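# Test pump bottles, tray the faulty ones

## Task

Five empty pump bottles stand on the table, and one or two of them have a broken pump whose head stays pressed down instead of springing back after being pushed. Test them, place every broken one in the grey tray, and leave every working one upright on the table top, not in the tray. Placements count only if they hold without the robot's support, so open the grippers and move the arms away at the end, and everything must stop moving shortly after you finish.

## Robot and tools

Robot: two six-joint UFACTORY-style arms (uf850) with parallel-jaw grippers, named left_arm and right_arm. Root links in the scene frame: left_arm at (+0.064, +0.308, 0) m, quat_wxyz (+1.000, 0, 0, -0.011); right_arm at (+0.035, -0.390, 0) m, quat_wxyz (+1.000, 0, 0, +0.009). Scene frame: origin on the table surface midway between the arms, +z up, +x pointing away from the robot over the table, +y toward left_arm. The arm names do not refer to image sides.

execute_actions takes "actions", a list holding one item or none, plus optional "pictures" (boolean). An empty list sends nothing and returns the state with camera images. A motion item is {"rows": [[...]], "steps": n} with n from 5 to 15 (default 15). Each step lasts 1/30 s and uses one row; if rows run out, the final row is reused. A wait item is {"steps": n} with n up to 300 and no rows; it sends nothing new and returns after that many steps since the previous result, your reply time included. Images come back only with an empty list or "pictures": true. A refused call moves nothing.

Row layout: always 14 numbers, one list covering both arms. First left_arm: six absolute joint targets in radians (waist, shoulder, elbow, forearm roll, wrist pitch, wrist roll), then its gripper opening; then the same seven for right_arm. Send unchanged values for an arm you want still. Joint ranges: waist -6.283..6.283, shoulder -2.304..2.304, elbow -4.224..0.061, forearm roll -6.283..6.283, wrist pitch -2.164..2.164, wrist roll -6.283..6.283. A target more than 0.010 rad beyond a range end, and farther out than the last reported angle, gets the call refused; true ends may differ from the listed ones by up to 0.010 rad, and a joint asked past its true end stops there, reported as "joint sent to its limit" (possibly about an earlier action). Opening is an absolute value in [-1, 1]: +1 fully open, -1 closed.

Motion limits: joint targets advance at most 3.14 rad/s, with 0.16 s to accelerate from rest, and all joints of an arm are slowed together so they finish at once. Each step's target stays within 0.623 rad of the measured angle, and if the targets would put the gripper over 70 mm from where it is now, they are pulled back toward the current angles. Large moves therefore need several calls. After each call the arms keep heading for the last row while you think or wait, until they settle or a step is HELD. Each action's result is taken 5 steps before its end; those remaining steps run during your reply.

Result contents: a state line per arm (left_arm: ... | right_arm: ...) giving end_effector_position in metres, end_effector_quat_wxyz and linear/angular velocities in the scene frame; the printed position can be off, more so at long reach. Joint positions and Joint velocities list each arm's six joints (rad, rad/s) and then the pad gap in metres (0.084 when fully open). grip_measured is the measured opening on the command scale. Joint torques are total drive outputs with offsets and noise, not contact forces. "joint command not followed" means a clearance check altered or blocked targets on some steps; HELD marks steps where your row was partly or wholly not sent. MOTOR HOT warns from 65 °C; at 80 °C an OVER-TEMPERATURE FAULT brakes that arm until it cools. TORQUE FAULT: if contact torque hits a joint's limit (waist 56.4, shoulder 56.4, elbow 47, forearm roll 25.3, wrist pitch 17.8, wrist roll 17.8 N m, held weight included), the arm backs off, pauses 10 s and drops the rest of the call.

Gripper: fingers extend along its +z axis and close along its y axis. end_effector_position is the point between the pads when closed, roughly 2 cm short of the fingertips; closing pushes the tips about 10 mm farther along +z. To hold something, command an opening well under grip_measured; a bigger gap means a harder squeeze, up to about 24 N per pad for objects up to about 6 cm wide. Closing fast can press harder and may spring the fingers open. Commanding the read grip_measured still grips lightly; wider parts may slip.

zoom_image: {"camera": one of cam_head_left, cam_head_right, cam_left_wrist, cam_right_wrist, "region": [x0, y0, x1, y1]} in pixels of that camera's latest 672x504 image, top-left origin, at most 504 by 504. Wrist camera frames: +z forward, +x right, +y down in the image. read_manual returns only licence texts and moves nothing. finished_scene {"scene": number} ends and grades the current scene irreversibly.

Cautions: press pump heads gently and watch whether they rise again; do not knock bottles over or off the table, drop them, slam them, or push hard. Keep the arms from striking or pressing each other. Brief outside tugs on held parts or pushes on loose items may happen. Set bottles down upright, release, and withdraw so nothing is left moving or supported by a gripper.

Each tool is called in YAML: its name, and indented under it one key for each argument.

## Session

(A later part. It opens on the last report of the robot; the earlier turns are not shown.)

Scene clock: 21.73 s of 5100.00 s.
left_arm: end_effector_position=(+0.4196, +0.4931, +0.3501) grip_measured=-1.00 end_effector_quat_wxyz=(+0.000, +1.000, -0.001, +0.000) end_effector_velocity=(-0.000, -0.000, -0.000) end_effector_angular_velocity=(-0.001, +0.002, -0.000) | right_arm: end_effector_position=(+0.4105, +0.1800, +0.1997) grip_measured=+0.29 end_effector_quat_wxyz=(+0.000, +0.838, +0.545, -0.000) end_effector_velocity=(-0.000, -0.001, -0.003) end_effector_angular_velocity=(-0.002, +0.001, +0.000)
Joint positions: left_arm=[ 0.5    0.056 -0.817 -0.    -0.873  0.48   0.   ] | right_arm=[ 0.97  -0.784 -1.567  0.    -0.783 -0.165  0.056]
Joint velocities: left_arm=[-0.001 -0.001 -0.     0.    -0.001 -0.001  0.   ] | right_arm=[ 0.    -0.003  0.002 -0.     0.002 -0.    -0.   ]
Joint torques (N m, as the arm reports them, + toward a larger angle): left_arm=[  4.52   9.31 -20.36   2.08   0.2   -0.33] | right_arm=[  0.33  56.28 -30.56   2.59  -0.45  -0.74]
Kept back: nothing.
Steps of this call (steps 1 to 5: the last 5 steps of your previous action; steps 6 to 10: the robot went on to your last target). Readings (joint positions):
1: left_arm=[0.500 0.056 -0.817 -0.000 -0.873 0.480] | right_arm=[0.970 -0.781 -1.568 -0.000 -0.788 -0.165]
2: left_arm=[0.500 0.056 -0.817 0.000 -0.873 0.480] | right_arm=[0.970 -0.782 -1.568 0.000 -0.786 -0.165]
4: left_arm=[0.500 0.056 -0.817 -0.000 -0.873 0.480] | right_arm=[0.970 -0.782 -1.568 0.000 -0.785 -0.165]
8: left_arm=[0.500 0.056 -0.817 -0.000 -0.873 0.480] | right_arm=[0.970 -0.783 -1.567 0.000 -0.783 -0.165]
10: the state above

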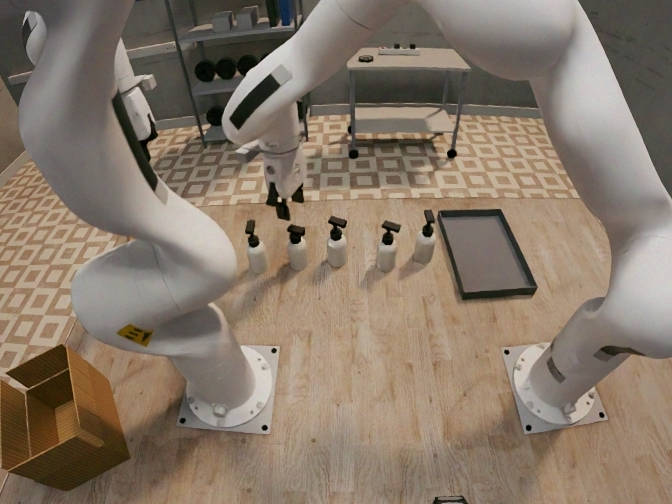

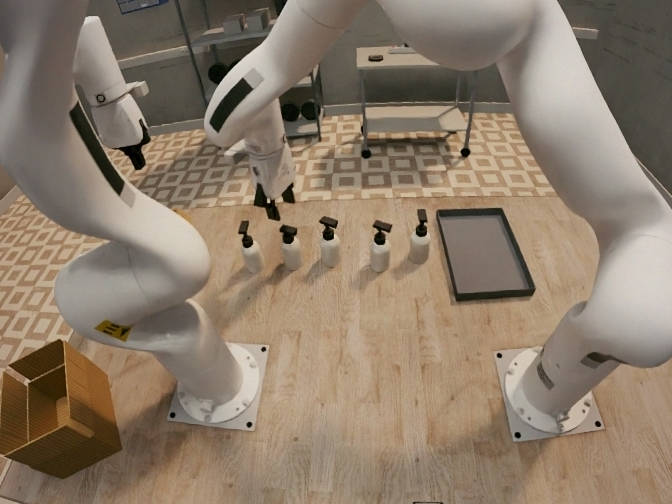

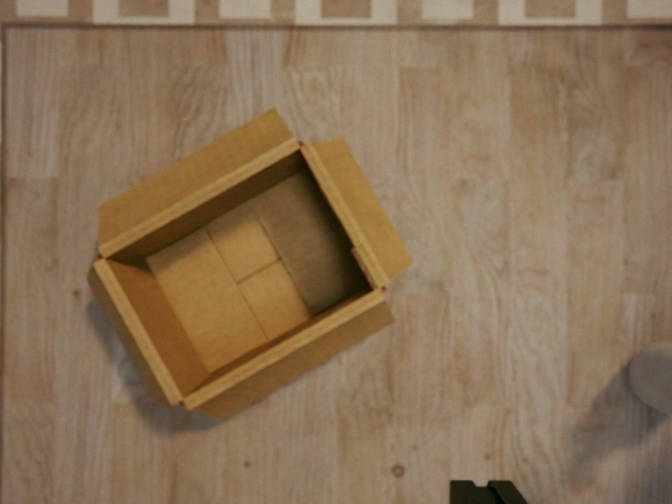

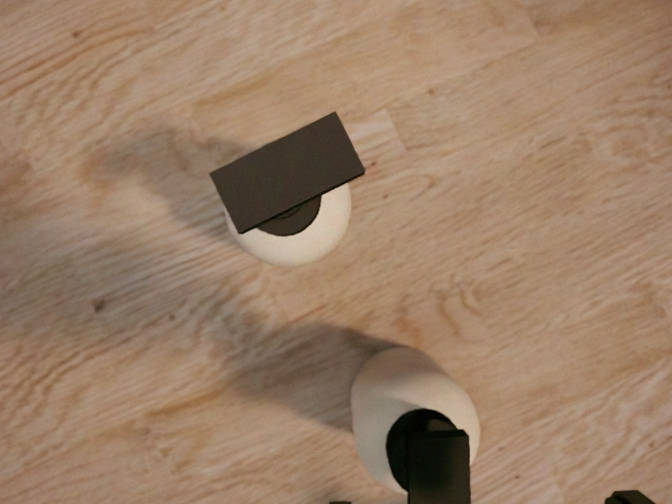

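execute_actions:
  actions:
    - {"rows":[[0.5,0.056,-0.817,0,-0.873,0.48,-1,0.97,-0.85,-1.556,0,-0.706,-0.165,0.3],[0.5,0.056,-0.817,0,-0.873,0.48,-1,0.97,-0.85,-1.556,0,-0.706,-0.165,0.3],[0.5,0.056,-0.817,0,-0.873,0.48,-1,0.97,-0.85,-1.556,0,-0.706,-0.165,0.3],[0.5,0.056,-0.817,0,-0.873,0.48,-1,0.97,-0.85,-1.556,0,-0.706,-0.165,0.3],[0.5,0.056,-0.817,0,-0.873,0.48,-1,0.97,-0.905,-1.5475,0,-0.643,-0.165,0.3]]}

execute_actions:
  actions:
    - {"steps":12}
  pictures: true

zoom_image:
  camera: "cam_head_left"
  region: [230,150,400,290]

Scene clock: 22.30 s of 5100.00 s.
left_arm: end_effector_position=(+0.4196, +0.4931, +0.3501) grip_measured=-1.00 end_effector_quat_wxyz=(+0.000, +1.000, -0.001, +0.000) end_effector_velocity=(+0.001, +0.000, +0.000) end_effector_angular_velocity=(+0.001, -0.001, -0.000) | right_arm: end_effector_position=(+0.4097, +0.1788, +0.1187) grip_measured=+0.29 end_effector_quat_wxyz=(+0.001, +0.838, +0.545, -0.003) end_effector_velocity=(-0.009, -0.015, -0.157) end_effector_angular_velocity=(-0.024, +0.016, -0.000)
Joint positions: left_arm=[ 0.5    0.056 -0.817  0.    -0.873  0.48   0.   ] | right_arm=[ 0.97  -0.891 -1.548 -0.    -0.663 -0.165  0.056]
Joint velocities: left_arm=[-0.001 -0.    -0.001  0.     0.001 -0.     0.   ] | right_arm=[-0.001 -0.207  0.043  0.     0.221 -0.     0.   ]
Joint torques (N m, as the arm reports them, + toward a larger angle): left_arm=[  1.02  13.47 -21.5    3.01  -0.11  -0.45] | right_arm=[  0.44  85.32 -40.75   2.78  -0.48  -0.77]
Steps of this call (steps 1 to 7: the robot went on to your last target; steps 8 to 17: the first 10 steps of this action). Readings (joint positions):
8: left_arm=[0.500 0.056 -0.817 -0.000 -0.873 0.480] | right_arm=[0.970 -0.784 -1.567 0.000 -0.783 -0.165]
9: left_arm=[0.500 0.056 -0.817 -0.000 -0.873 0.480] | right_arm=[0.970 -0.786 -1.567 0.000 -0.780 -0.165]
11: left_arm=[0.500 0.056 -0.817 0.000 -0.873 0.480] | right_arm=[0.970 -0.809 -1.565 0.000 -0.749 -0.165]
15: left_arm=[0.500 0.056 -0.817 0.000 -0.873 0.480] | right_arm=[0.970 -0.868 -1.553 0.000 -0.685 -0.165]
17: the state above

Scene clock: 22.70 s of 5100.00 s.
left_arm: end_effector_position=(+0.4196, +0.4931, +0.3501) grip_measured=-1.00 end_effector_quat_wxyz=(+0.000, +1.000, -0.001, +0.000) end_effector_velocity=(-0.000, +0.000, +0.000) end_effector_angular_velocity=(-0.000, -0.001, +0.001) | right_arm: end_effector_position=(+0.4105, +0.1800, +0.1097) grip_measured=+0.29 end_effector_quat_wxyz=(-0.000, +0.838, +0.545, +0.000) end_effector_velocity=(-0.001, -0.001, -0.003) end_effector_angular_velocity=(-0.002, +0.002, +0.001)
Joint positions: left_arm=[ 0.5    0.056 -0.817 -0.    -0.873  0.48   0.   ] | right_arm=[ 0.97  -0.904 -1.548  0.    -0.643 -0.165  0.056]
Joint velocities: left_arm=[ 0.001  0.001  0.    -0.    -0.    -0.     0.   ] | right_arm=[ 0.001 -0.004  0.001  0.     0.003 -0.     0.   ]
Joint torques (N m, as the arm reports them, + toward a larger angle): left_arm=[  5.1   13.4  -21.56   2.16   0.75  -0.18] | right_arm=[  1.14  58.57 -28.7    2.33  -0.36  -0.72]
Kept back: nothing.
Steps of this call (steps 1 to 5: the last 5 steps of your previous action; steps 6 to 12: the robot went on to your last target). Readings (joint positions):
1: left_arm=[0.500 0.056 -0.817 0.000 -0.873 0.480] | right_arm=[0.970 -0.896 -1.547 -0.000 -0.657 -0.165]
2: left_arm=[0.500 0.056 -0.817 -0.000 -0.873 0.480] | right_arm=[0.970 -0.899 -1.547 -0.000 -0.652 -0.165]
4: left_arm=[0.500 0.056 -0.817 -0.000 -0.873 0.480] | right_arm=[0.970 -0.901 -1.548 -0.000 -0.647 -0.165]
8: left_arm=[0.500 0.056 -0.817 0.000 -0.873 0.480] | right_arm=[0.970 -0.903 -1.548 0.000 -0.644 -0.165]
12: the state above

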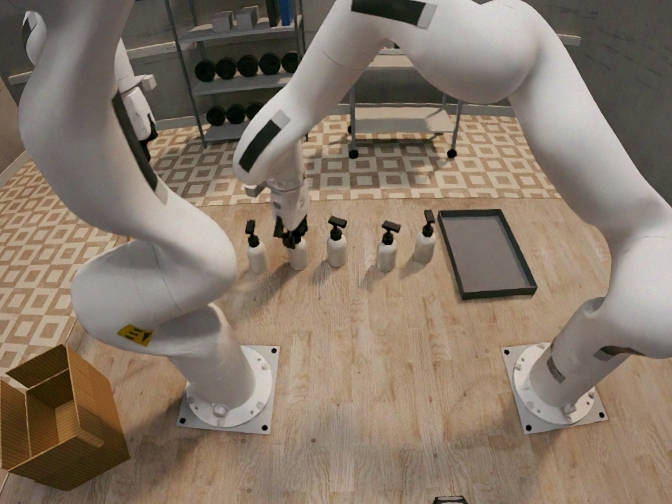

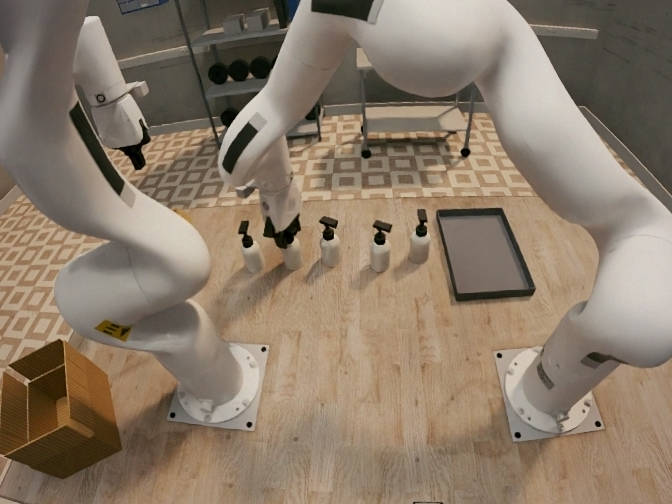

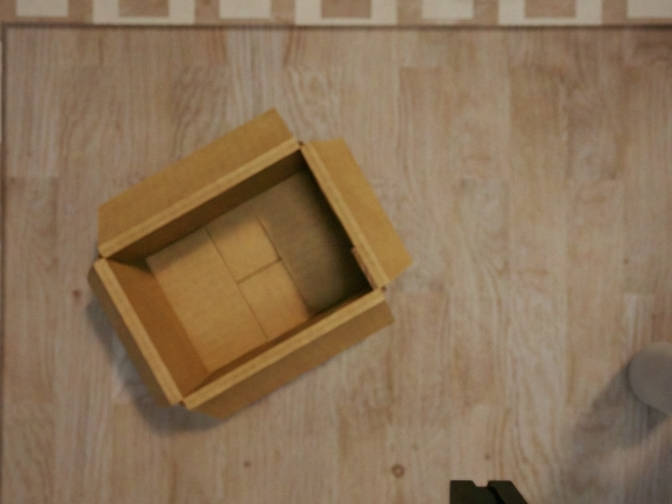

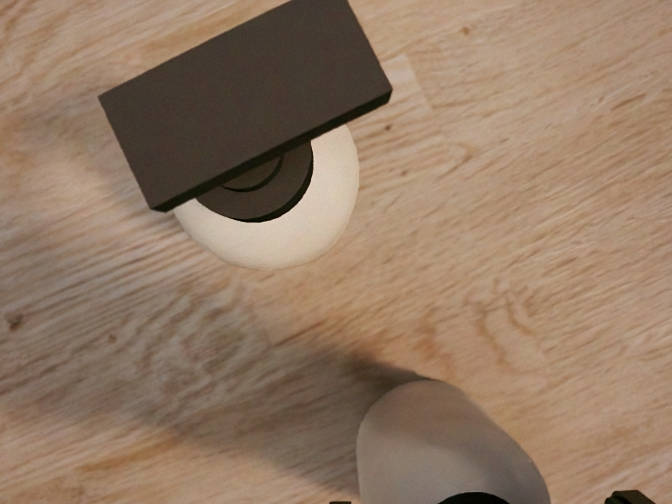

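Region (230, 150, 400, 290) of cam_head_left's 672x504 image, scaled by 2.965, with more detail than that image has; it fills the top 415 rows of this view, and the rest is white.

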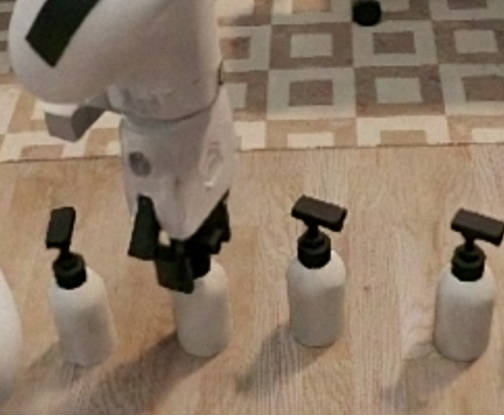

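execute_actions:
  actions:
    - {"rows":[[0.5,0.056,-0.817,0,-0.873,0.48,-1,0.97,-0.905,-1.5475,0,-0.643,-0.165,-0.2],[0.5,0.056,-0.817,0,-0.873,0.48,-1,0.97,-0.905,-1.5475,0,-0.643,-0.165,-0.2],[0.5,0.056,-0.817,0,-0.873,0.48,-1,0.97,-0.905,-1.5475,0,-0.643,-0.165,-0.2],[0.5,0.056,-0.817,0,-0.873,0.48,-1,0.97,-0.905,-1.5475,0,-0.643,-0.165,-0.2],[0.5,0.056,-0.817,0,-0.873,0.48,-1,0.97,-0.905,-1.5475,0,-0.643,-0.165,-0.85]]}

execute_actions:
  actions:
    - {"steps":8}

execute_actions:
  actions:
    - {"rows":[[0.5,0.056,-0.817,0,-0.873,0.48,-1,0.97,-0.784,-1.5665,0,-0.783,-0.165,-0.9],[0.5,0.056,-0.817,0,-0.873,0.48,-1,0.97,-0.784,-1.5665,0,-0.783,-0.165,-0.9],[0.5,0.056,-0.817,0,-0.873,0.48,-1,0.97,-0.784,-1.5665,0,-0.783,-0.165,-0.9],[0.5,0.056,-0.817,0,-0.873,0.48,-1,0.97,-0.784,-1.5665,0,-0.783,-0.165,-0.9],[0.5,0.056,-0.817,0,-0.873,0.48,-1,0.97,-0.675,-1.655,0,-0.98,-0.165,-0.9]]}

execute_actions:
  actions:
    - {"steps":18}
  pictures: true

Scene clock: 23.37 s of 5100.00 s.
left_arm: end_effector_position=(+0.4196, +0.4931, +0.3501) grip_measured=-1.00 end_effector_quat_wxyz=(+0.000, +1.000, -0.001, +0.000) end_effector_velocity=(-0.000, +0.000, +0.000) end_effector_angular_velocity=(+0.000, +0.001, -0.001) | right_arm: end_effector_position=(+0.4104, +0.1799, +0.1093) grip_measured=-0.39 end_effector_quat_wxyz=(+0.000, +0.838, +0.545, -0.000) end_effector_velocity=(-0.000, +0.000, -0.000) end_effector_angular_velocity=(+0.000, -0.001, +0.001)
Joint positions: left_arm=[ 0.5    0.056 -0.817  0.    -0.873  0.48   0.   ] | right_arm=[ 0.97  -0.905 -1.548 -0.    -0.643 -0.165  0.027]
Joint velocities: left_arm=[ 0.    -0.    -0.001  0.001 -0.001  0.001  0.   ] | right_arm=[ 0.001 -0.    -0.    -0.001  0.001 -0.     0.   ]
Joint torques (N m, as the arm reports them, + toward a larger angle): left_arm=[  2.26  11.83 -22.18   1.97   0.12  -0.32] | right_arm=[  0.61  58.4  -28.73   2.51  -0.3   -0.77]
Steps of this call (steps 1 to 10: the robot went on to your last target; steps 11 to 20: the first 10 steps of this action). Readings (joint positions):
11: left_arm=[0.500 0.056 -0.817 -0.000 -0.873 0.480] | right_arm=[0.970 -0.905 -1.548 0.000 -0.643 -0.165]
12: left_arm=[0.500 0.056 -0.817 -0.000 -0.873 0.480] | right_arm=[0.970 -0.905 -1.548 0.000 -0.643 -0.165]
14: left_arm=[0.500 0.056 -0.817 -0.000 -0.873 0.480] | right_arm=[0.970 -0.905 -1.548 0.000 -0.643 -0.165]
18: left_arm=[0.500 0.056 -0.817 0.000 -0.873 0.480] | right_arm=[0.970 -0.905 -1.548 -0.000 -0.643 -0.165]
20: the state above

Scene clock: 23.63 s of 5100.00 s.
left_arm: end_effector_position=(+0.4196, +0.4931, +0.3501) grip_measured=-1.00 end_effector_quat_wxyz=(+0.000, +1.000, -0.001, +0.000) end_effector_velocity=(+0.001, +0.000, -0.000) end_effector_angular_velocity=(+0.000, -0.002, +0.000) | right_arm: end_effector_position=(+0.4104, +0.1799, +0.1093) grip_measured=-0.39 end_effector_quat_wxyz=(+0.000, +0.838, +0.545, -0.000) end_effector_velocity=(-0.000, +0.001, +0.000) end_effector_angular_velocity=(+0.001, -0.001, +0.001)
Joint positions: left_arm=[ 0.5    0.056 -0.817 -0.    -0.873  0.48   0.   ] | right_arm=[ 0.97  -0.905 -1.548 -0.    -0.643 -0.165  0.027]
Joint velocities: left_arm=[-0.    -0.     0.    -0.001  0.002  0.     0.   ] | right_arm=[ 0.001  0.    -0.001 -0.     0.     0.    -0.   ]
Joint torques (N m, as the arm reports them, + toward a larger angle): left_arm=[  3.06   9.95 -20.65   2.79   0.2   -0.28] | right_arm=[  0.86  58.42 -28.31   2.36  -0.33  -0.77]
Kept back: nothing.
Steps of this call (steps 1 to 5: the last 5 steps of your previous action; steps 6 to 8: the robot went on to your last target). Readings (joint positions):
1: left_arm=[0.500 0.056 -0.817 0.000 -0.873 0.480] | right_arm=[0.970 -0.905 -1.548 -0.000 -0.643 -0.165]
2: left_arm=[0.500 0.056 -0.817 0.000 -0.873 0.480] | right_arm=[0.970 -0.905 -1.548 -0.000 -0.643 -0.165]
4: left_arm=[0.500 0.056 -0.817 -0.000 -0.873 0.480] | right_arm=[0.970 -0.905 -1.548 -0.000 -0.643 -0.165]
8: the state above

Scene clock: 23.97 s of 5100.00 s.
left_arm: end_effector_position=(+0.4196, +0.4931, +0.3501) grip_measured=-1.00 end_effector_quat_wxyz=(+0.000, +1.000, -0.001, +0.000) end_effector_velocity=(-0.000, -0.000, -0.001) end_effector_angular_velocity=(-0.002, +0.002, +0.001) | right_arm: end_effector_position=(+0.4131, +0.1840, +0.2187) grip_measured=-0.39 end_effector_quat_wxyz=(+0.000, +0.838, +0.545, -0.001) end_effector_velocity=(+0.005, +0.009, +0.445) end_effector_angular_velocity=(+0.028, -0.018, +0.000)
Joint positions: left_arm=[ 0.5    0.056 -0.817  0.    -0.873  0.48   0.   ] | right_arm=[ 0.97  -0.775 -1.598  0.    -0.825 -0.165  0.027]
Joint velocities: left_arm=[ 0.001 -0.002  0.001 -0.001 -0.     0.001  0.   ] | right_arm=[ 0.001  0.479 -0.279  0.001 -0.724  0.     0.   ]
Joint torques (N m, as the arm reports them, + toward a larger angle): left_arm=[  3.9   16.2  -22.87   2.77   0.22  -0.32] | right_arm=[  1.44  57.36 -30.97   2.65  -0.34  -0.72]
Steps of this call (steps 1 to 10: the first 10 steps of this action). Readings (joint positions):
1: left_arm=[0.500 0.056 -0.817 -0.000 -0.873 0.480] | right_arm=[0.970 -0.905 -1.548 -0.000 -0.643 -0.165]
2: left_arm=[0.500 0.056 -0.817 0.000 -0.873 0.480] | right_arm=[0.970 -0.903 -1.547 -0.000 -0.646 -0.165]
4: left_arm=[0.500 0.056 -0.817 -0.000 -0.873 0.480] | right_arm=[0.970 -0.877 -1.549 -0.000 -0.682 -0.165]
8: left_arm=[0.500 0.056 -0.817 -0.000 -0.873 0.480] | right_arm=[0.970 -0.806 -1.580 0.000 -0.776 -0.165]
10: the state above

Scene clock: 24.57 s of 5100.00 s.
left_arm: end_effector_position=(+0.4196, +0.4931, +0.3501) grip_measured=-1.00 end_effector_quat_wxyz=(+0.000, +1.000, -0.001, +0.000) end_effector_velocity=(-0.000, -0.000, -0.000) end_effector_angular_velocity=(-0.000, +0.000, -0.000) | right_arm: end_effector_position=(+0.4098, +0.1790, +0.3106) grip_measured=-0.39 end_effector_quat_wxyz=(+0.000, +0.838, +0.545, -0.000) end_effector_velocity=(+0.001, -0.000, +0.005) end_effector_angular_velocity=(+0.004, -0.003, -0.002)
Joint positions: left_arm=[ 0.5    0.056 -0.817  0.    -0.873  0.48   0.   ] | right_arm=[ 0.97  -0.676 -1.655 -0.    -0.98  -0.165  0.027]
Joint velocities: left_arm=[ 0.     0.     0.001 -0.     0.001  0.001  0.   ] | right_arm=[-0.002  0.005 -0.003 -0.    -0.004  0.     0.   ]
Joint torques (N m, as the arm reports them, + toward a larger angle): left_arm=[  2.26  11.1  -21.42   2.2    0.31  -0.23] | right_arm=[  0.28  53.98 -32.37   2.81  -0.43  -0.78]
Kept back: nothing.
Steps of this call (steps 1 to 5: the last 5 steps of your previous action; steps 6 to 18: the robot went on to your last target). Readings (joint positions):
1: left_arm=[0.500 0.056 -0.817 0.000 -0.873 0.480] | right_arm=[0.970 -0.759 -1.607 0.000 -0.849 -0.165]
2: left_arm=[0.500 0.056 -0.817 0.000 -0.873 0.480] | right_arm=[0.970 -0.743 -1.616 0.000 -0.873 -0.165]
4: left_arm=[0.500 0.056 -0.817 -0.000 -0.873 0.480] | right_arm=[0.970 -0.713 -1.634 0.000 -0.920 -0.165]
8: left_arm=[0.500 0.056 -0.817 0.000 -0.873 0.480] | right_arm=[0.970 -0.682 -1.651 0.000 -0.967 -0.165]
18: the state above

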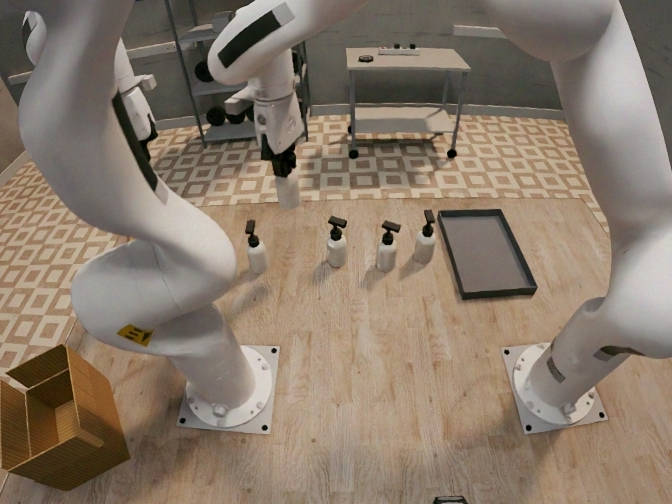

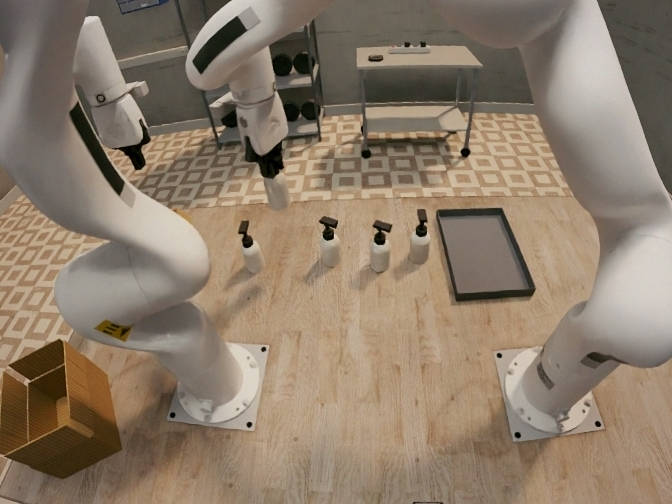

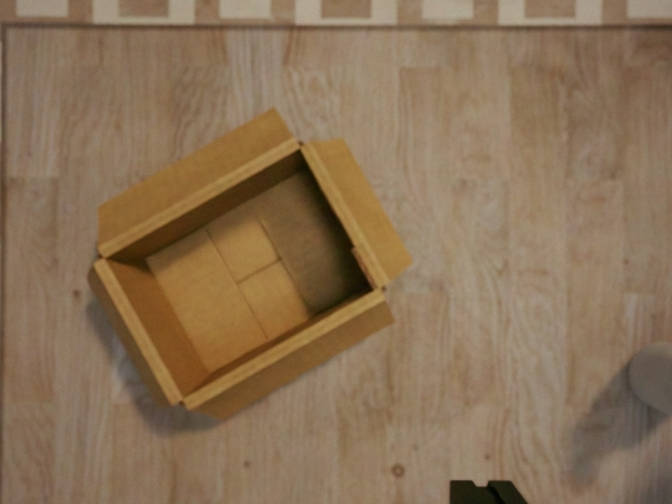

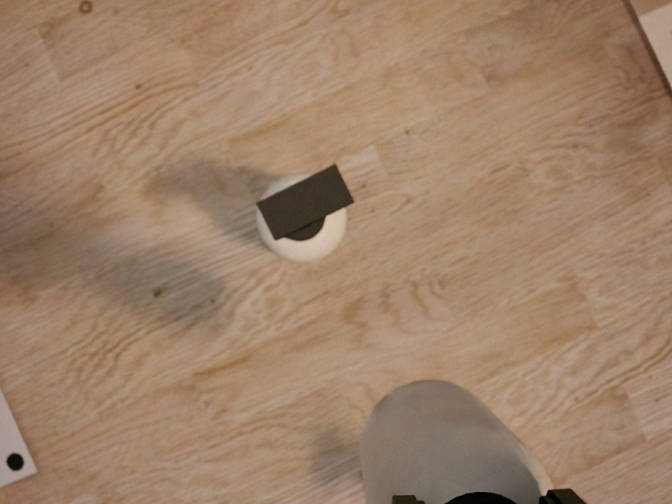

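execute_actions:
  actions:
    - {"rows":[[0.5,0.056,-0.817,0,-0.873,0.48,-1,0.55,-0.27,-1.1,0,-0.83,0.1,-0.9],[0.5,0.056,-0.817,0,-0.873,0.48,-1,0.55,-0.27,-1.1,0,-0.83,0.1,-0.9],[0.5,0.056,-0.817,0,-0.873,0.48,-1,0.55,-0.27,-1.1,0,-0.83,0.1,-0.9],[0.5,0.056,-0.817,0,-0.873,0.48,-1,0.55,-0.27,-1.1,0,-0.83,0.1,-0.9],[0.5,0.056,-0.817,0,-0.873,0.48,-1,0.55,-0.27,-1.1,0,-0.83,0.1,-0.9],[0.5,0.056,-0.817,0,-0.873,0.48,-1,0.55,-0.27,-1.1,0,-0.83,0.1,-0.9],[0.5,0.056,-0.817,0,-0.873,0.48,-1,0.55,-0.27,-1.1,0,-0.83,0.1,-0.9],[0.5,0.056,-0.817,0,-0.873,0.48,-1,0.55,-0.27,-1.1,0,-0.83,0.1,-0.9],[0.5,0.056,-0.817,0,-0.873,0.48,-1,0.55,-0.27,-1.1,0,-0.83,0.1,-0.9],[0.5,0.056,-0.817,0,-0.873,0.48,-1,0.172,-0.05,-0.81,0,-0.76,0.18,-0.9]]}

execute_actions:
  actions:
    - {"steps":35}

execute_actions:
  actions:
    - {"rows":[[0.5,0.056,-0.817,0,-0.873,0.48,-1,0.172,-0.25,-0.728,0,-0.478,0.18,-0.9],[0.5,0.056,-0.817,0,-0.873,0.48,-1,0.172,-0.25,-0.728,0,-0.478,0.18,-0.9],[0.5,0.056,-0.817,0,-0.873,0.48,-1,0.172,-0.25,-0.728,0,-0.478,0.18,-0.9],[0.5,0.056,-0.817,0,-0.873,0.48,-1,0.172,-0.25,-0.728,0,-0.478,0.18,-0.9],[0.5,0.056,-0.817,0,-0.873,0.48,-1,0.172,-0.25,-0.728,0,-0.478,0.18,-0.9],[0.5,0.056,-0.817,0,-0.873,0.48,-1,0.172,-0.25,-0.728,0,-0.478,0.18,-0.9],[0.5,0.056,-0.817,0,-0.873,0.48,-1,0.172,-0.25,-0.728,0,-0.478,0.18,-0.9],[0.5,0.056,-0.817,0,-0.873,0.48,-1,0.172,-0.25,-0.728,0,-0.478,0.18,-0.9],[0.5,0.056,-0.817,0,-0.873,0.48,-1,0.172,-0.355,-0.712,0,-0.357,0.18,-0.9]]}

execute_actions:
  actions:
    - {"steps":15}
  pictures: true

zoom_image:
  camera: "cam_head_left"
  region: [420,150,580,310]

Scene clock: 25.63 s of 5100.00 s.
left_arm: end_effector_position=(+0.4196, +0.4931, +0.3501) grip_measured=-1.00 end_effector_quat_wxyz=(+0.000, +1.000, -0.001, +0.000) end_effector_velocity=(-0.000, -0.000, -0.000) end_effector_angular_velocity=(+0.001, +0.001, -0.002) | right_arm: end_effector_position=(+0.4546, +0.0795, +0.3200) grip_measured=-0.39 end_effector_quat_wxyz=(-0.000, +0.897, +0.441, +0.000) end_effector_velocity=(+0.136, -0.410, +0.027) end_effector_angular_velocity=(+0.004, -0.005, -0.955)
Joint positions: left_arm=[ 0.5    0.056 -0.817  0.    -0.873  0.48   0.   ] | right_arm=[ 0.823 -0.533 -1.461 -0.    -0.928 -0.072  0.027]
Joint velocities: left_arm=[-0.001  0.     0.     0.001  0.     0.     0.   ] | right_arm=[-0.596  0.566  0.764 -0.001  0.204  0.36  -0.   ]
Joint torques (N m, as the arm reports them, + toward a larger angle): left_arm=[  0.42  14.2  -21.65   2.6    0.3   -0.36] | right_arm=[  0.95  48.31 -33.15   2.82  -0.47  -0.81]
Steps of this call (steps 1 to 15: the robot went on to your last target; steps 16 to 22: nothing new was sent; steps 23 to 32: the first 10 steps of this action). Readings (joint positions):
23: left_arm=[0.500 0.056 -0.817 -0.000 -0.873 0.480] | right_arm=[0.970 -0.675 -1.655 0.000 -0.980 -0.165]
24: left_arm=[0.500 0.056 -0.817 0.000 -0.873 0.480] | right_arm=[0.968 -0.673 -1.652 0.000 -0.979 -0.163]
26: left_arm=[0.500 0.056 -0.817 0.000 -0.873 0.480] | right_arm=[0.944 -0.648 -1.616 0.000 -0.969 -0.146]
30: left_arm=[0.500 0.056 -0.817 -0.000 -0.873 0.480] | right_arm=[0.862 -0.571 -1.513 0.000 -0.941 -0.097]
32: the state above

Scene clock: 26.80 s of 5100.00 s.
left_arm: end_effector_position=(+0.4196, +0.4931, +0.3501) grip_measured=-1.00 end_effector_quat_wxyz=(+0.000, +1.000, -0.001, +0.000) end_effector_velocity=(+0.000, -0.000, -0.001) end_effector_angular_velocity=(-0.002, +0.002, +0.001) | right_arm: end_effector_position=(+0.4501, -0.3086, +0.3037) grip_measured=-0.39 end_effector_quat_wxyz=(-0.000, +1.000, +0.007, +0.000) end_effector_velocity=(-0.004, -0.010, -0.001) end_effector_angular_velocity=(-0.000, -0.002, -0.029)
Joint positions: left_arm=[ 0.5    0.056 -0.817 -0.    -0.873  0.48   0.   ] | right_arm=[ 0.175 -0.052 -0.812  0.    -0.76   0.179  0.027]
Joint velocities: left_arm=[-0.    -0.003 -0.001 -0.001 -0.001 -0.     0.   ] | right_arm=[-0.021  0.015  0.019 -0.001  0.006  0.008  0.   ]
Joint torques (N m, as the arm reports them, + toward a larger angle): left_arm=[  2.61  12.45 -21.88   1.49   0.39  -0.04] | right_arm=[  1.62  24.18 -30.27   2.4   -0.4   -0.78]
Kept back: nothing.
Steps of this call (steps 1 to 5: the last 5 steps of your previous action; steps 6 to 35: the robot went on to your last target). Readings (joint positions):
1: left_arm=[0.500 0.056 -0.817 0.000 -0.873 0.480] | right_arm=[0.803 -0.515 -1.437 -0.000 -0.921 -0.062]
2: left_arm=[0.500 0.056 -0.817 -0.000 -0.873 0.480] | right_arm=[0.781 -0.499 -1.417 -0.000 -0.916 -0.054]
4: left_arm=[0.500 0.056 -0.817 0.000 -0.873 0.480] | right_arm=[0.738 -0.467 -1.375 -0.000 -0.905 -0.038]
8: left_arm=[0.500 0.056 -0.817 0.000 -0.873 0.480] | right_arm=[0.650 -0.402 -1.287 -0.000 -0.882 -0.004]
35: the state above

Scene clock: 27.13 s of 5100.00 s.
left_arm: end_effector_position=(+0.4196, +0.4931, +0.3501) grip_measured=-1.00 end_effector_quat_wxyz=(+0.000, +1.000, -0.001, +0.000) end_effector_velocity=(-0.001, +0.001, +0.000) end_effector_angular_velocity=(+0.001, -0.000, +0.001) | right_arm: end_effector_position=(+0.4559, -0.3085, +0.2057) grip_measured=-0.39 end_effector_quat_wxyz=(-0.000, +1.000, +0.006, +0.001) end_effector_velocity=(+0.015, +0.002, -0.356) end_effector_angular_velocity=(+0.010, -0.055, -0.002)
Joint positions: left_arm=[ 0.5    0.056 -0.817  0.    -0.873  0.48   0.   ] | right_arm=[ 0.172 -0.22  -0.742 -0.    -0.52   0.18   0.027]
Joint velocities: left_arm=[ 0.001  0.001  0.001  0.001  0.001 -0.     0.   ] | right_arm=[-0.002 -0.679  0.193 -0.     0.928  0.    -0.   ]
Joint torques (N m, as the arm reports them, + toward a larger angle): left_arm=[  1.39  11.17 -21.92   2.54   0.33  -0.4 ] | right_arm=[  1.91  14.85 -24.65   2.68  -1.81  -0.81]
Steps of this call (steps 1 to 10: the first 10 steps of this action). Readings (joint positions):
1: left_arm=[0.500 0.056 -0.817 -0.000 -0.873 0.480] | right_arm=[0.174 -0.051 -0.812 0.000 -0.760 0.179]
2: left_arm=[0.500 0.056 -0.817 -0.000 -0.873 0.480] | right_arm=[0.174 -0.053 -0.811 0.000 -0.757 0.180]
4: left_arm=[0.500 0.056 -0.817 0.000 -0.873 0.480] | right_arm=[0.173 -0.077 -0.801 0.000 -0.718 0.180]
8: left_arm=[0.500 0.056 -0.817 -0.000 -0.873 0.480] | right_arm=[0.173 -0.176 -0.759 -0.000 -0.583 0.180]
10: the state above

Scene clock: 27.63 s of 5100.00 s.
left_arm: end_effector_position=(+0.4196, +0.4931, +0.3501) grip_measured=-1.00 end_effector_quat_wxyz=(+0.000, +1.000, -0.001, +0.000) end_effector_velocity=(+0.000, +0.001, -0.000) end_effector_angular_velocity=(+0.001, -0.000, +0.001) | right_arm: end_effector_position=(+0.4529, -0.3092, +0.1392) grip_measured=-0.39 end_effector_quat_wxyz=(-0.000, +1.000, +0.005, +0.000) end_effector_velocity=(-0.000, -0.000, -0.005) end_effector_angular_velocity=(+0.000, -0.002, -0.001)
Joint positions: left_arm=[ 0.5    0.056 -0.817  0.    -0.873  0.48   0.   ] | right_arm=[ 0.172 -0.354 -0.712  0.    -0.359  0.18   0.027]
Joint velocities: left_arm=[ 0.002 -0.002 -0.001  0.     0.001  0.     0.   ] | right_arm=[-0.    -0.011  0.002  0.     0.015  0.    -0.   ]
Joint torques (N m, as the arm reports them, + toward a larger angle): left_arm=[  0.95  12.28 -23.81   2.19  -0.01  -0.28] | right_arm=[  0.41  34.04 -23.63   2.29  -0.54  -0.73]
Kept back: nothing.
Steps of this call (steps 1 to 5: the last 5 steps of your previous action; steps 6 to 15: the robot went on to your last target). Readings (joint positions):
1: left_arm=[0.500 0.056 -0.817 -0.000 -0.873 0.480] | right_arm=[0.172 -0.245 -0.737 -0.000 -0.488 0.180]
2: left_arm=[0.500 0.056 -0.817 -0.000 -0.873 0.480] | right_arm=[0.172 -0.273 -0.731 -0.000 -0.454 0.180]
4: left_arm=[0.500 0.056 -0.817 0.000 -0.873 0.480] | right_arm=[0.172 -0.319 -0.720 -0.000 -0.402 0.180]
8: left_arm=[0.500 0.056 -0.817 0.000 -0.873 0.480] | right_arm=[0.172 -0.347 -0.713 0.000 -0.370 0.180]
15: the state above

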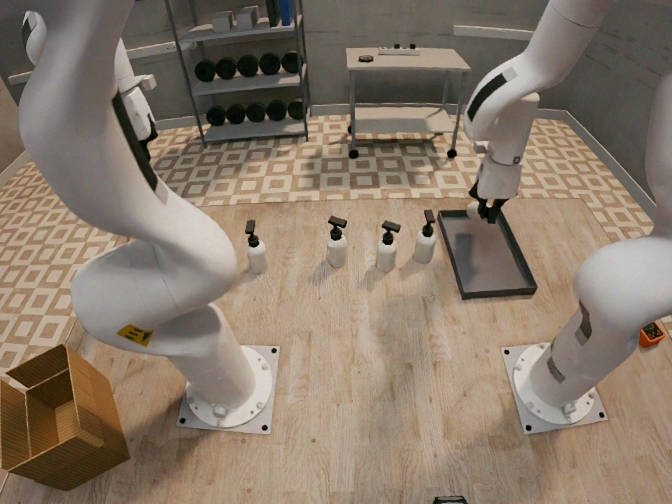

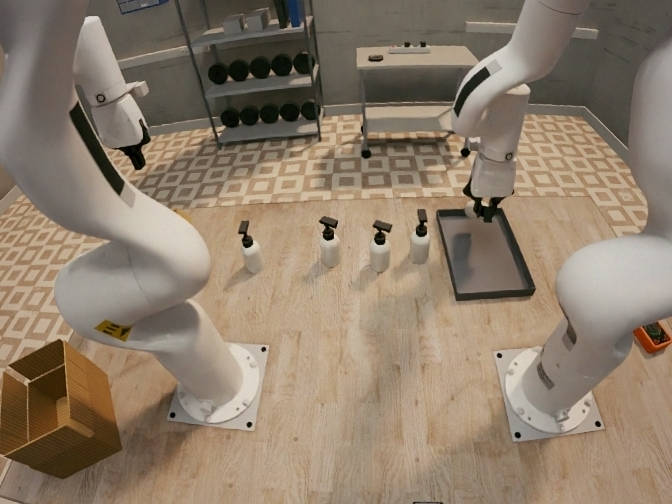

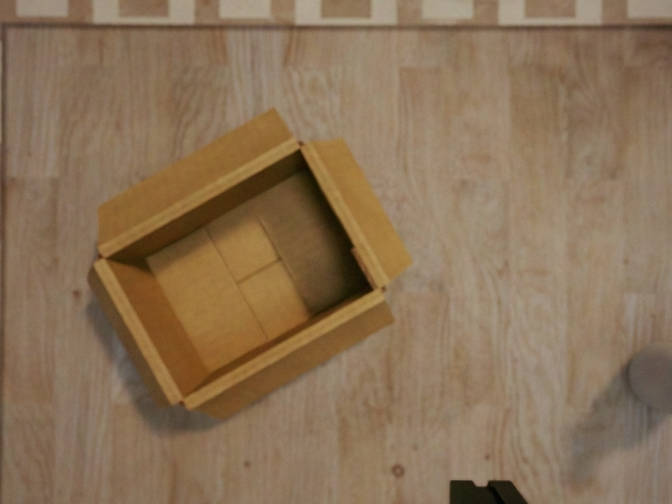

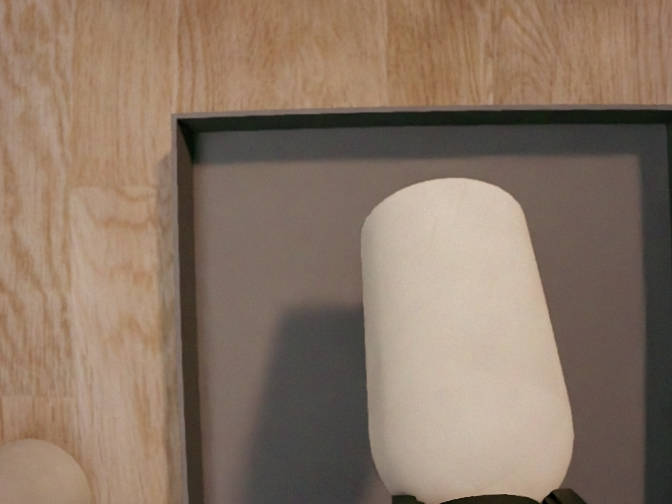

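Region (420, 150, 580, 310) of cam_head_left's 672x504 image, scaled by 3.150, with more detail than that image has.

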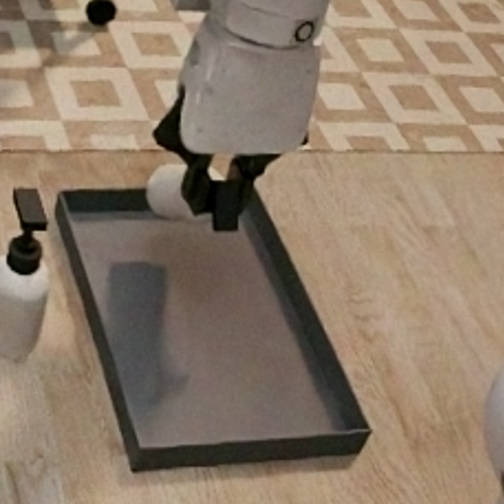

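execute_actions:
  actions:
    - {"rows":[[0.5,0.056,-0.817,0,-0.873,0.48,-1,0.188,-0.31,-0.63,0,-0.32,0.2,-0.9],[0.5,0.056,-0.817,0,-0.873,0.48,-1,0.188,-0.31,-0.63,0,-0.32,0.2,-0.9],[0.5,0.056,-0.817,0,-0.873,0.48,-1,0.188,-0.31,-0.63,0,-0.32,0.2,-0.9],[0.5,0.056,-0.817,0,-0.873,0.48,-1,0.188,-0.31,-0.63,0,-0.32,0.2,-0.9],[0.5,0.056,-0.817,0,-0.873,0.48,-1,0.188,-0.31,-0.63,0,-0.32,0.2,-0.9],[0.5,0.056,-0.817,0,-0.873,0.48,-1,0.203,-0.259,-0.546,0,-0.286,0.21,-0.9]],"steps":15}
  pictures: true

Scene clock: 28.67 s of 5100.00 s.
left_arm: end_effector_position=(+0.4196, +0.4931, +0.3501) grip_measured=-1.00 end_effector_quat_wxyz=(+0.000, +1.000, -0.001, +0.000) end_effector_velocity=(-0.000, +0.000, +0.000) end_effector_angular_velocity=(-0.001, -0.000, +0.002) | right_arm: end_effector_position=(+0.4050, -0.3091, +0.1321) grip_measured=-0.39 end_effector_quat_wxyz=(+0.000, +1.000, +0.005, -0.000) end_effector_velocity=(-0.193, -0.007, -0.022) end_effector_angular_velocity=(-0.008, +0.035, +0.033)
Joint positions: left_arm=[ 0.5    0.056 -0.817 -0.    -0.873  0.48   0.   ] | right_arm=[ 0.196 -0.281 -0.584 -0.    -0.302  0.205  0.027]
Joint velocities: left_arm=[ 0.002  0.001  0.    -0.001 -0.001  0.001  0.   ] | right_arm=[ 0.09   0.291  0.491 -0.002  0.163  0.059 -0.   ]
Joint torques (N m, as the arm reports them, + toward a larger angle): left_arm=[  3.54  11.58 -22.82   3.17   0.24  -0.16] | right_arm=[ -0.75  16.8  -36.67   2.37  -0.06  -0.69]
Steps of this call (steps 1 to 15: the robot went on to your last target; steps 16 to 21: nothing new was sent; steps 22 to 31: the first 10 steps of this action). Readings (joint positions):
22: left_arm=[0.500 0.056 -0.817 0.000 -0.873 0.480] | right_arm=[0.172 -0.355 -0.712 0.000 -0.357 0.180]
23: left_arm=[0.500 0.056 -0.817 0.000 -0.873 0.480] | right_arm=[0.172 -0.353 -0.709 0.000 -0.355 0.181]
25: left_arm=[0.500 0.056 -0.817 0.000 -0.873 0.480] | right_arm=[0.178 -0.337 -0.679 0.000 -0.341 0.188]
29: left_arm=[0.500 0.056 -0.817 -0.000 -0.873 0.480] | right_arm=[0.189 -0.306 -0.625 0.000 -0.318 0.199]
31: the state above

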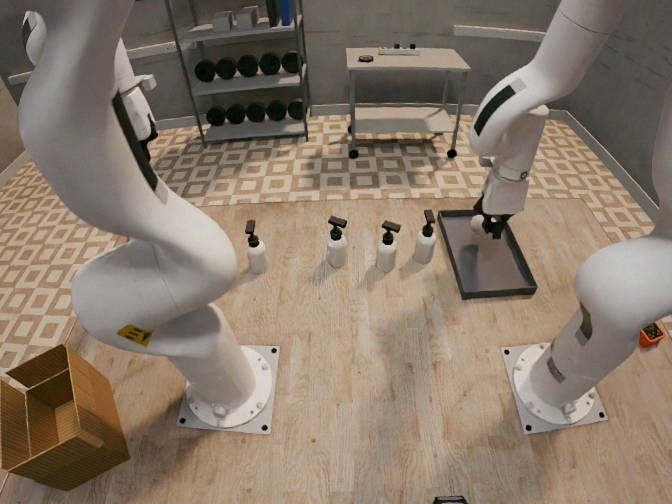

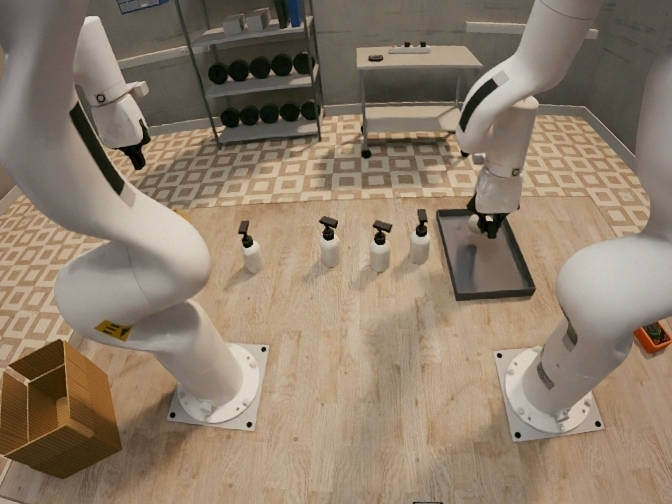

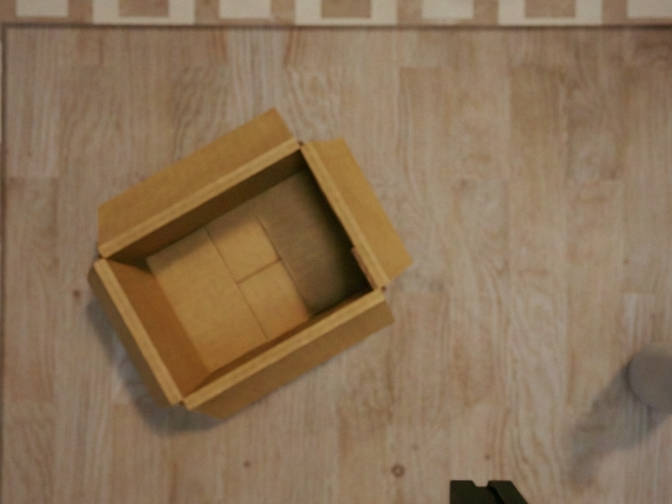

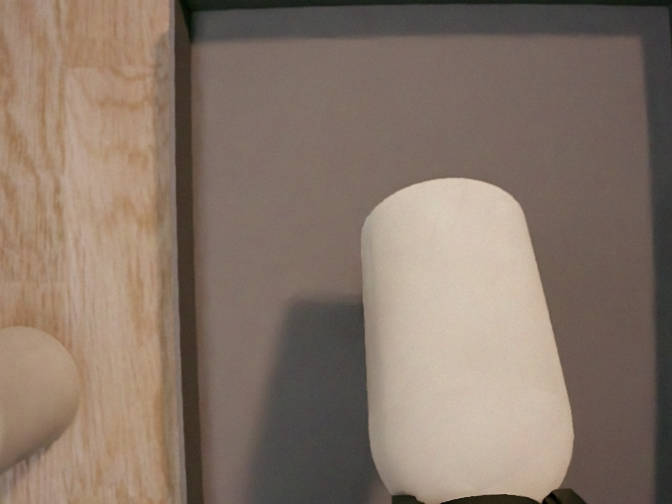

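execute_actions:
  actions:
    - {"rows":[[0.5,0.056,-0.817,0,-0.873,0.48,-1,0.203,-0.30,-0.547,0,-0.247,0.21,-0.9],[0.5,0.056,-0.817,0,-0.873,0.48,-1,0.203,-0.30,-0.547,0,-0.247,0.21,-0.9],[0.5,0.056,-0.817,0,-0.873,0.48,-1,0.203,-0.30,-0.547,0,-0.247,0.21,-0.9],[0.5,0.056,-0.817,0,-0.873,0.48,-1,0.203,-0.34,-0.549,0,-0.209,0.21,-0.9],[0.5,0.056,-0.817,0,-0.873,0.48,-1,0.203,-0.34,-0.549,0,-0.209,0.21,-0.9],[0.5,0.056,-0.817,0,-0.873,0.48,-1,0.203,-0.38,-0.55,0,-0.17,0.21,-0.9]],"steps":15}
  pictures: true

Scene clock: 29.37 s of 5100.00 s.
left_arm: end_effector_position=(+0.4196, +0.4931, +0.3501) grip_measured=-1.00 end_effector_quat_wxyz=(+0.000, +1.000, -0.001, +0.000) end_effector_velocity=(+0.000, +0.001, +0.000) end_effector_angular_velocity=(+0.000, -0.001, +0.002) | right_arm: end_effector_position=(+0.3905, -0.3098, +0.0931) grip_measured=-0.39 end_effector_quat_wxyz=(+0.000, +1.000, +0.006, -0.001) end_effector_velocity=(-0.006, -0.001, -0.079) end_effector_angular_velocity=(-0.002, +0.007, +0.000)
Joint positions: left_arm=[ 0.5    0.056 -0.817 -0.    -0.873  0.48   0.   ] | right_arm=[ 0.203 -0.363 -0.549 -0.    -0.189  0.21   0.027]
Joint velocities: left_arm=[ 0.001 -0.    -0.001 -0.     0.    -0.001  0.   ] | right_arm=[ 0.    -0.218 -0.003 -0.001  0.207  0.001  0.001]
Joint torques (N m, as the arm reports them, + toward a larger angle): left_arm=[  2.92  14.81 -21.39   2.37   0.26  -0.24] | right_arm=[  0.95  45.98 -22.22   1.99  -0.37  -0.78]
Steps of this call (steps 1 to 5: the last 5 steps of your previous action; steps 6 to 11: the robot went on to your last target; steps 12 to 21: the first 10 steps of this action). Readings (joint positions):
12: left_arm=[0.500 0.056 -0.817 0.000 -0.873 0.480] | right_arm=[0.203 -0.260 -0.547 0.000 -0.286 0.210]
13: left_arm=[0.500 0.056 -0.817 0.000 -0.873 0.480] | right_arm=[0.203 -0.262 -0.547 0.000 -0.283 0.210]
15: left_arm=[0.500 0.056 -0.817 -0.000 -0.873 0.480] | right_arm=[0.203 -0.281 -0.547 0.000 -0.265 0.210]
19: left_arm=[0.500 0.056 -0.817 0.000 -0.873 0.480] | right_arm=[0.203 -0.339 -0.549 0.000 -0.210 0.210]
21: the state above

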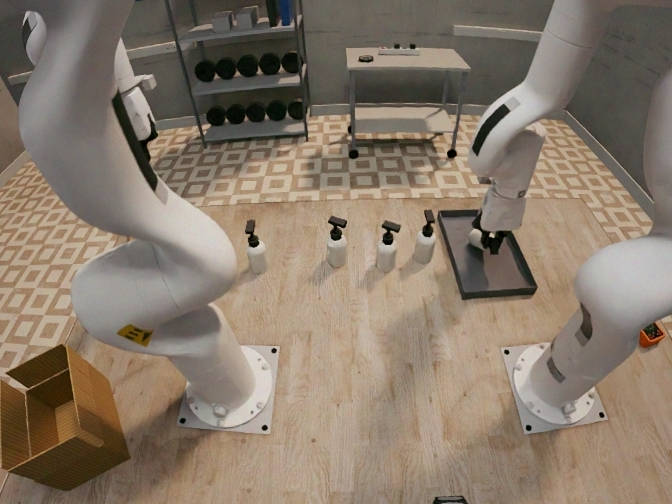

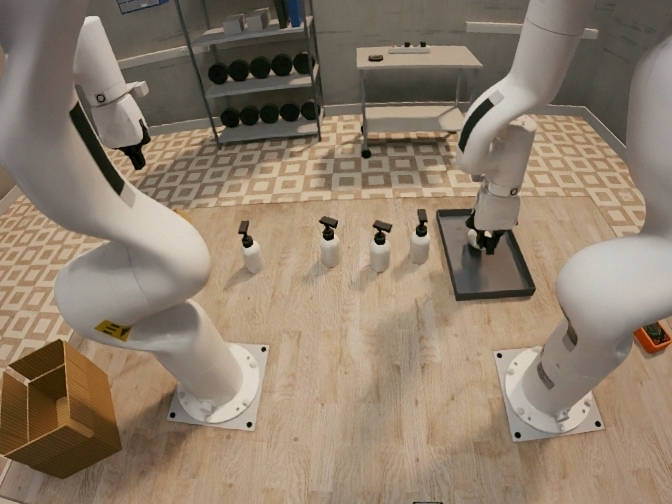

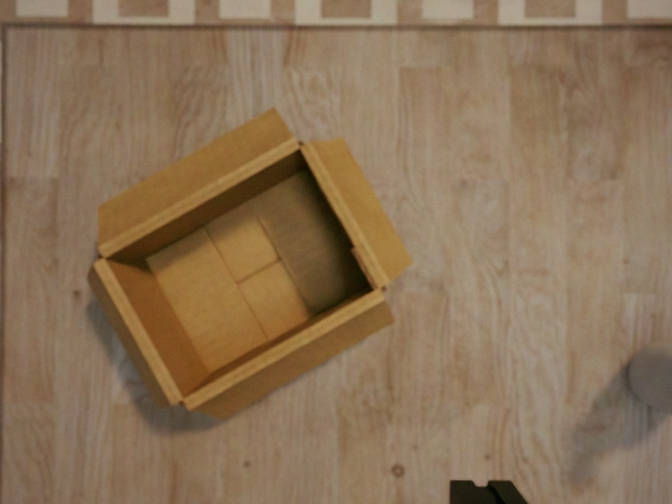

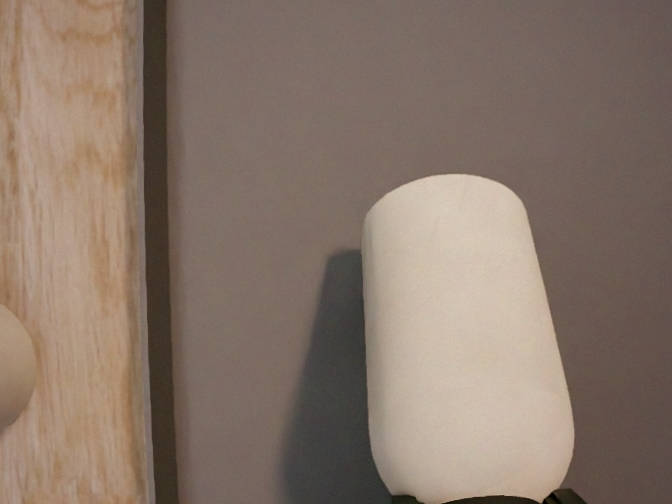

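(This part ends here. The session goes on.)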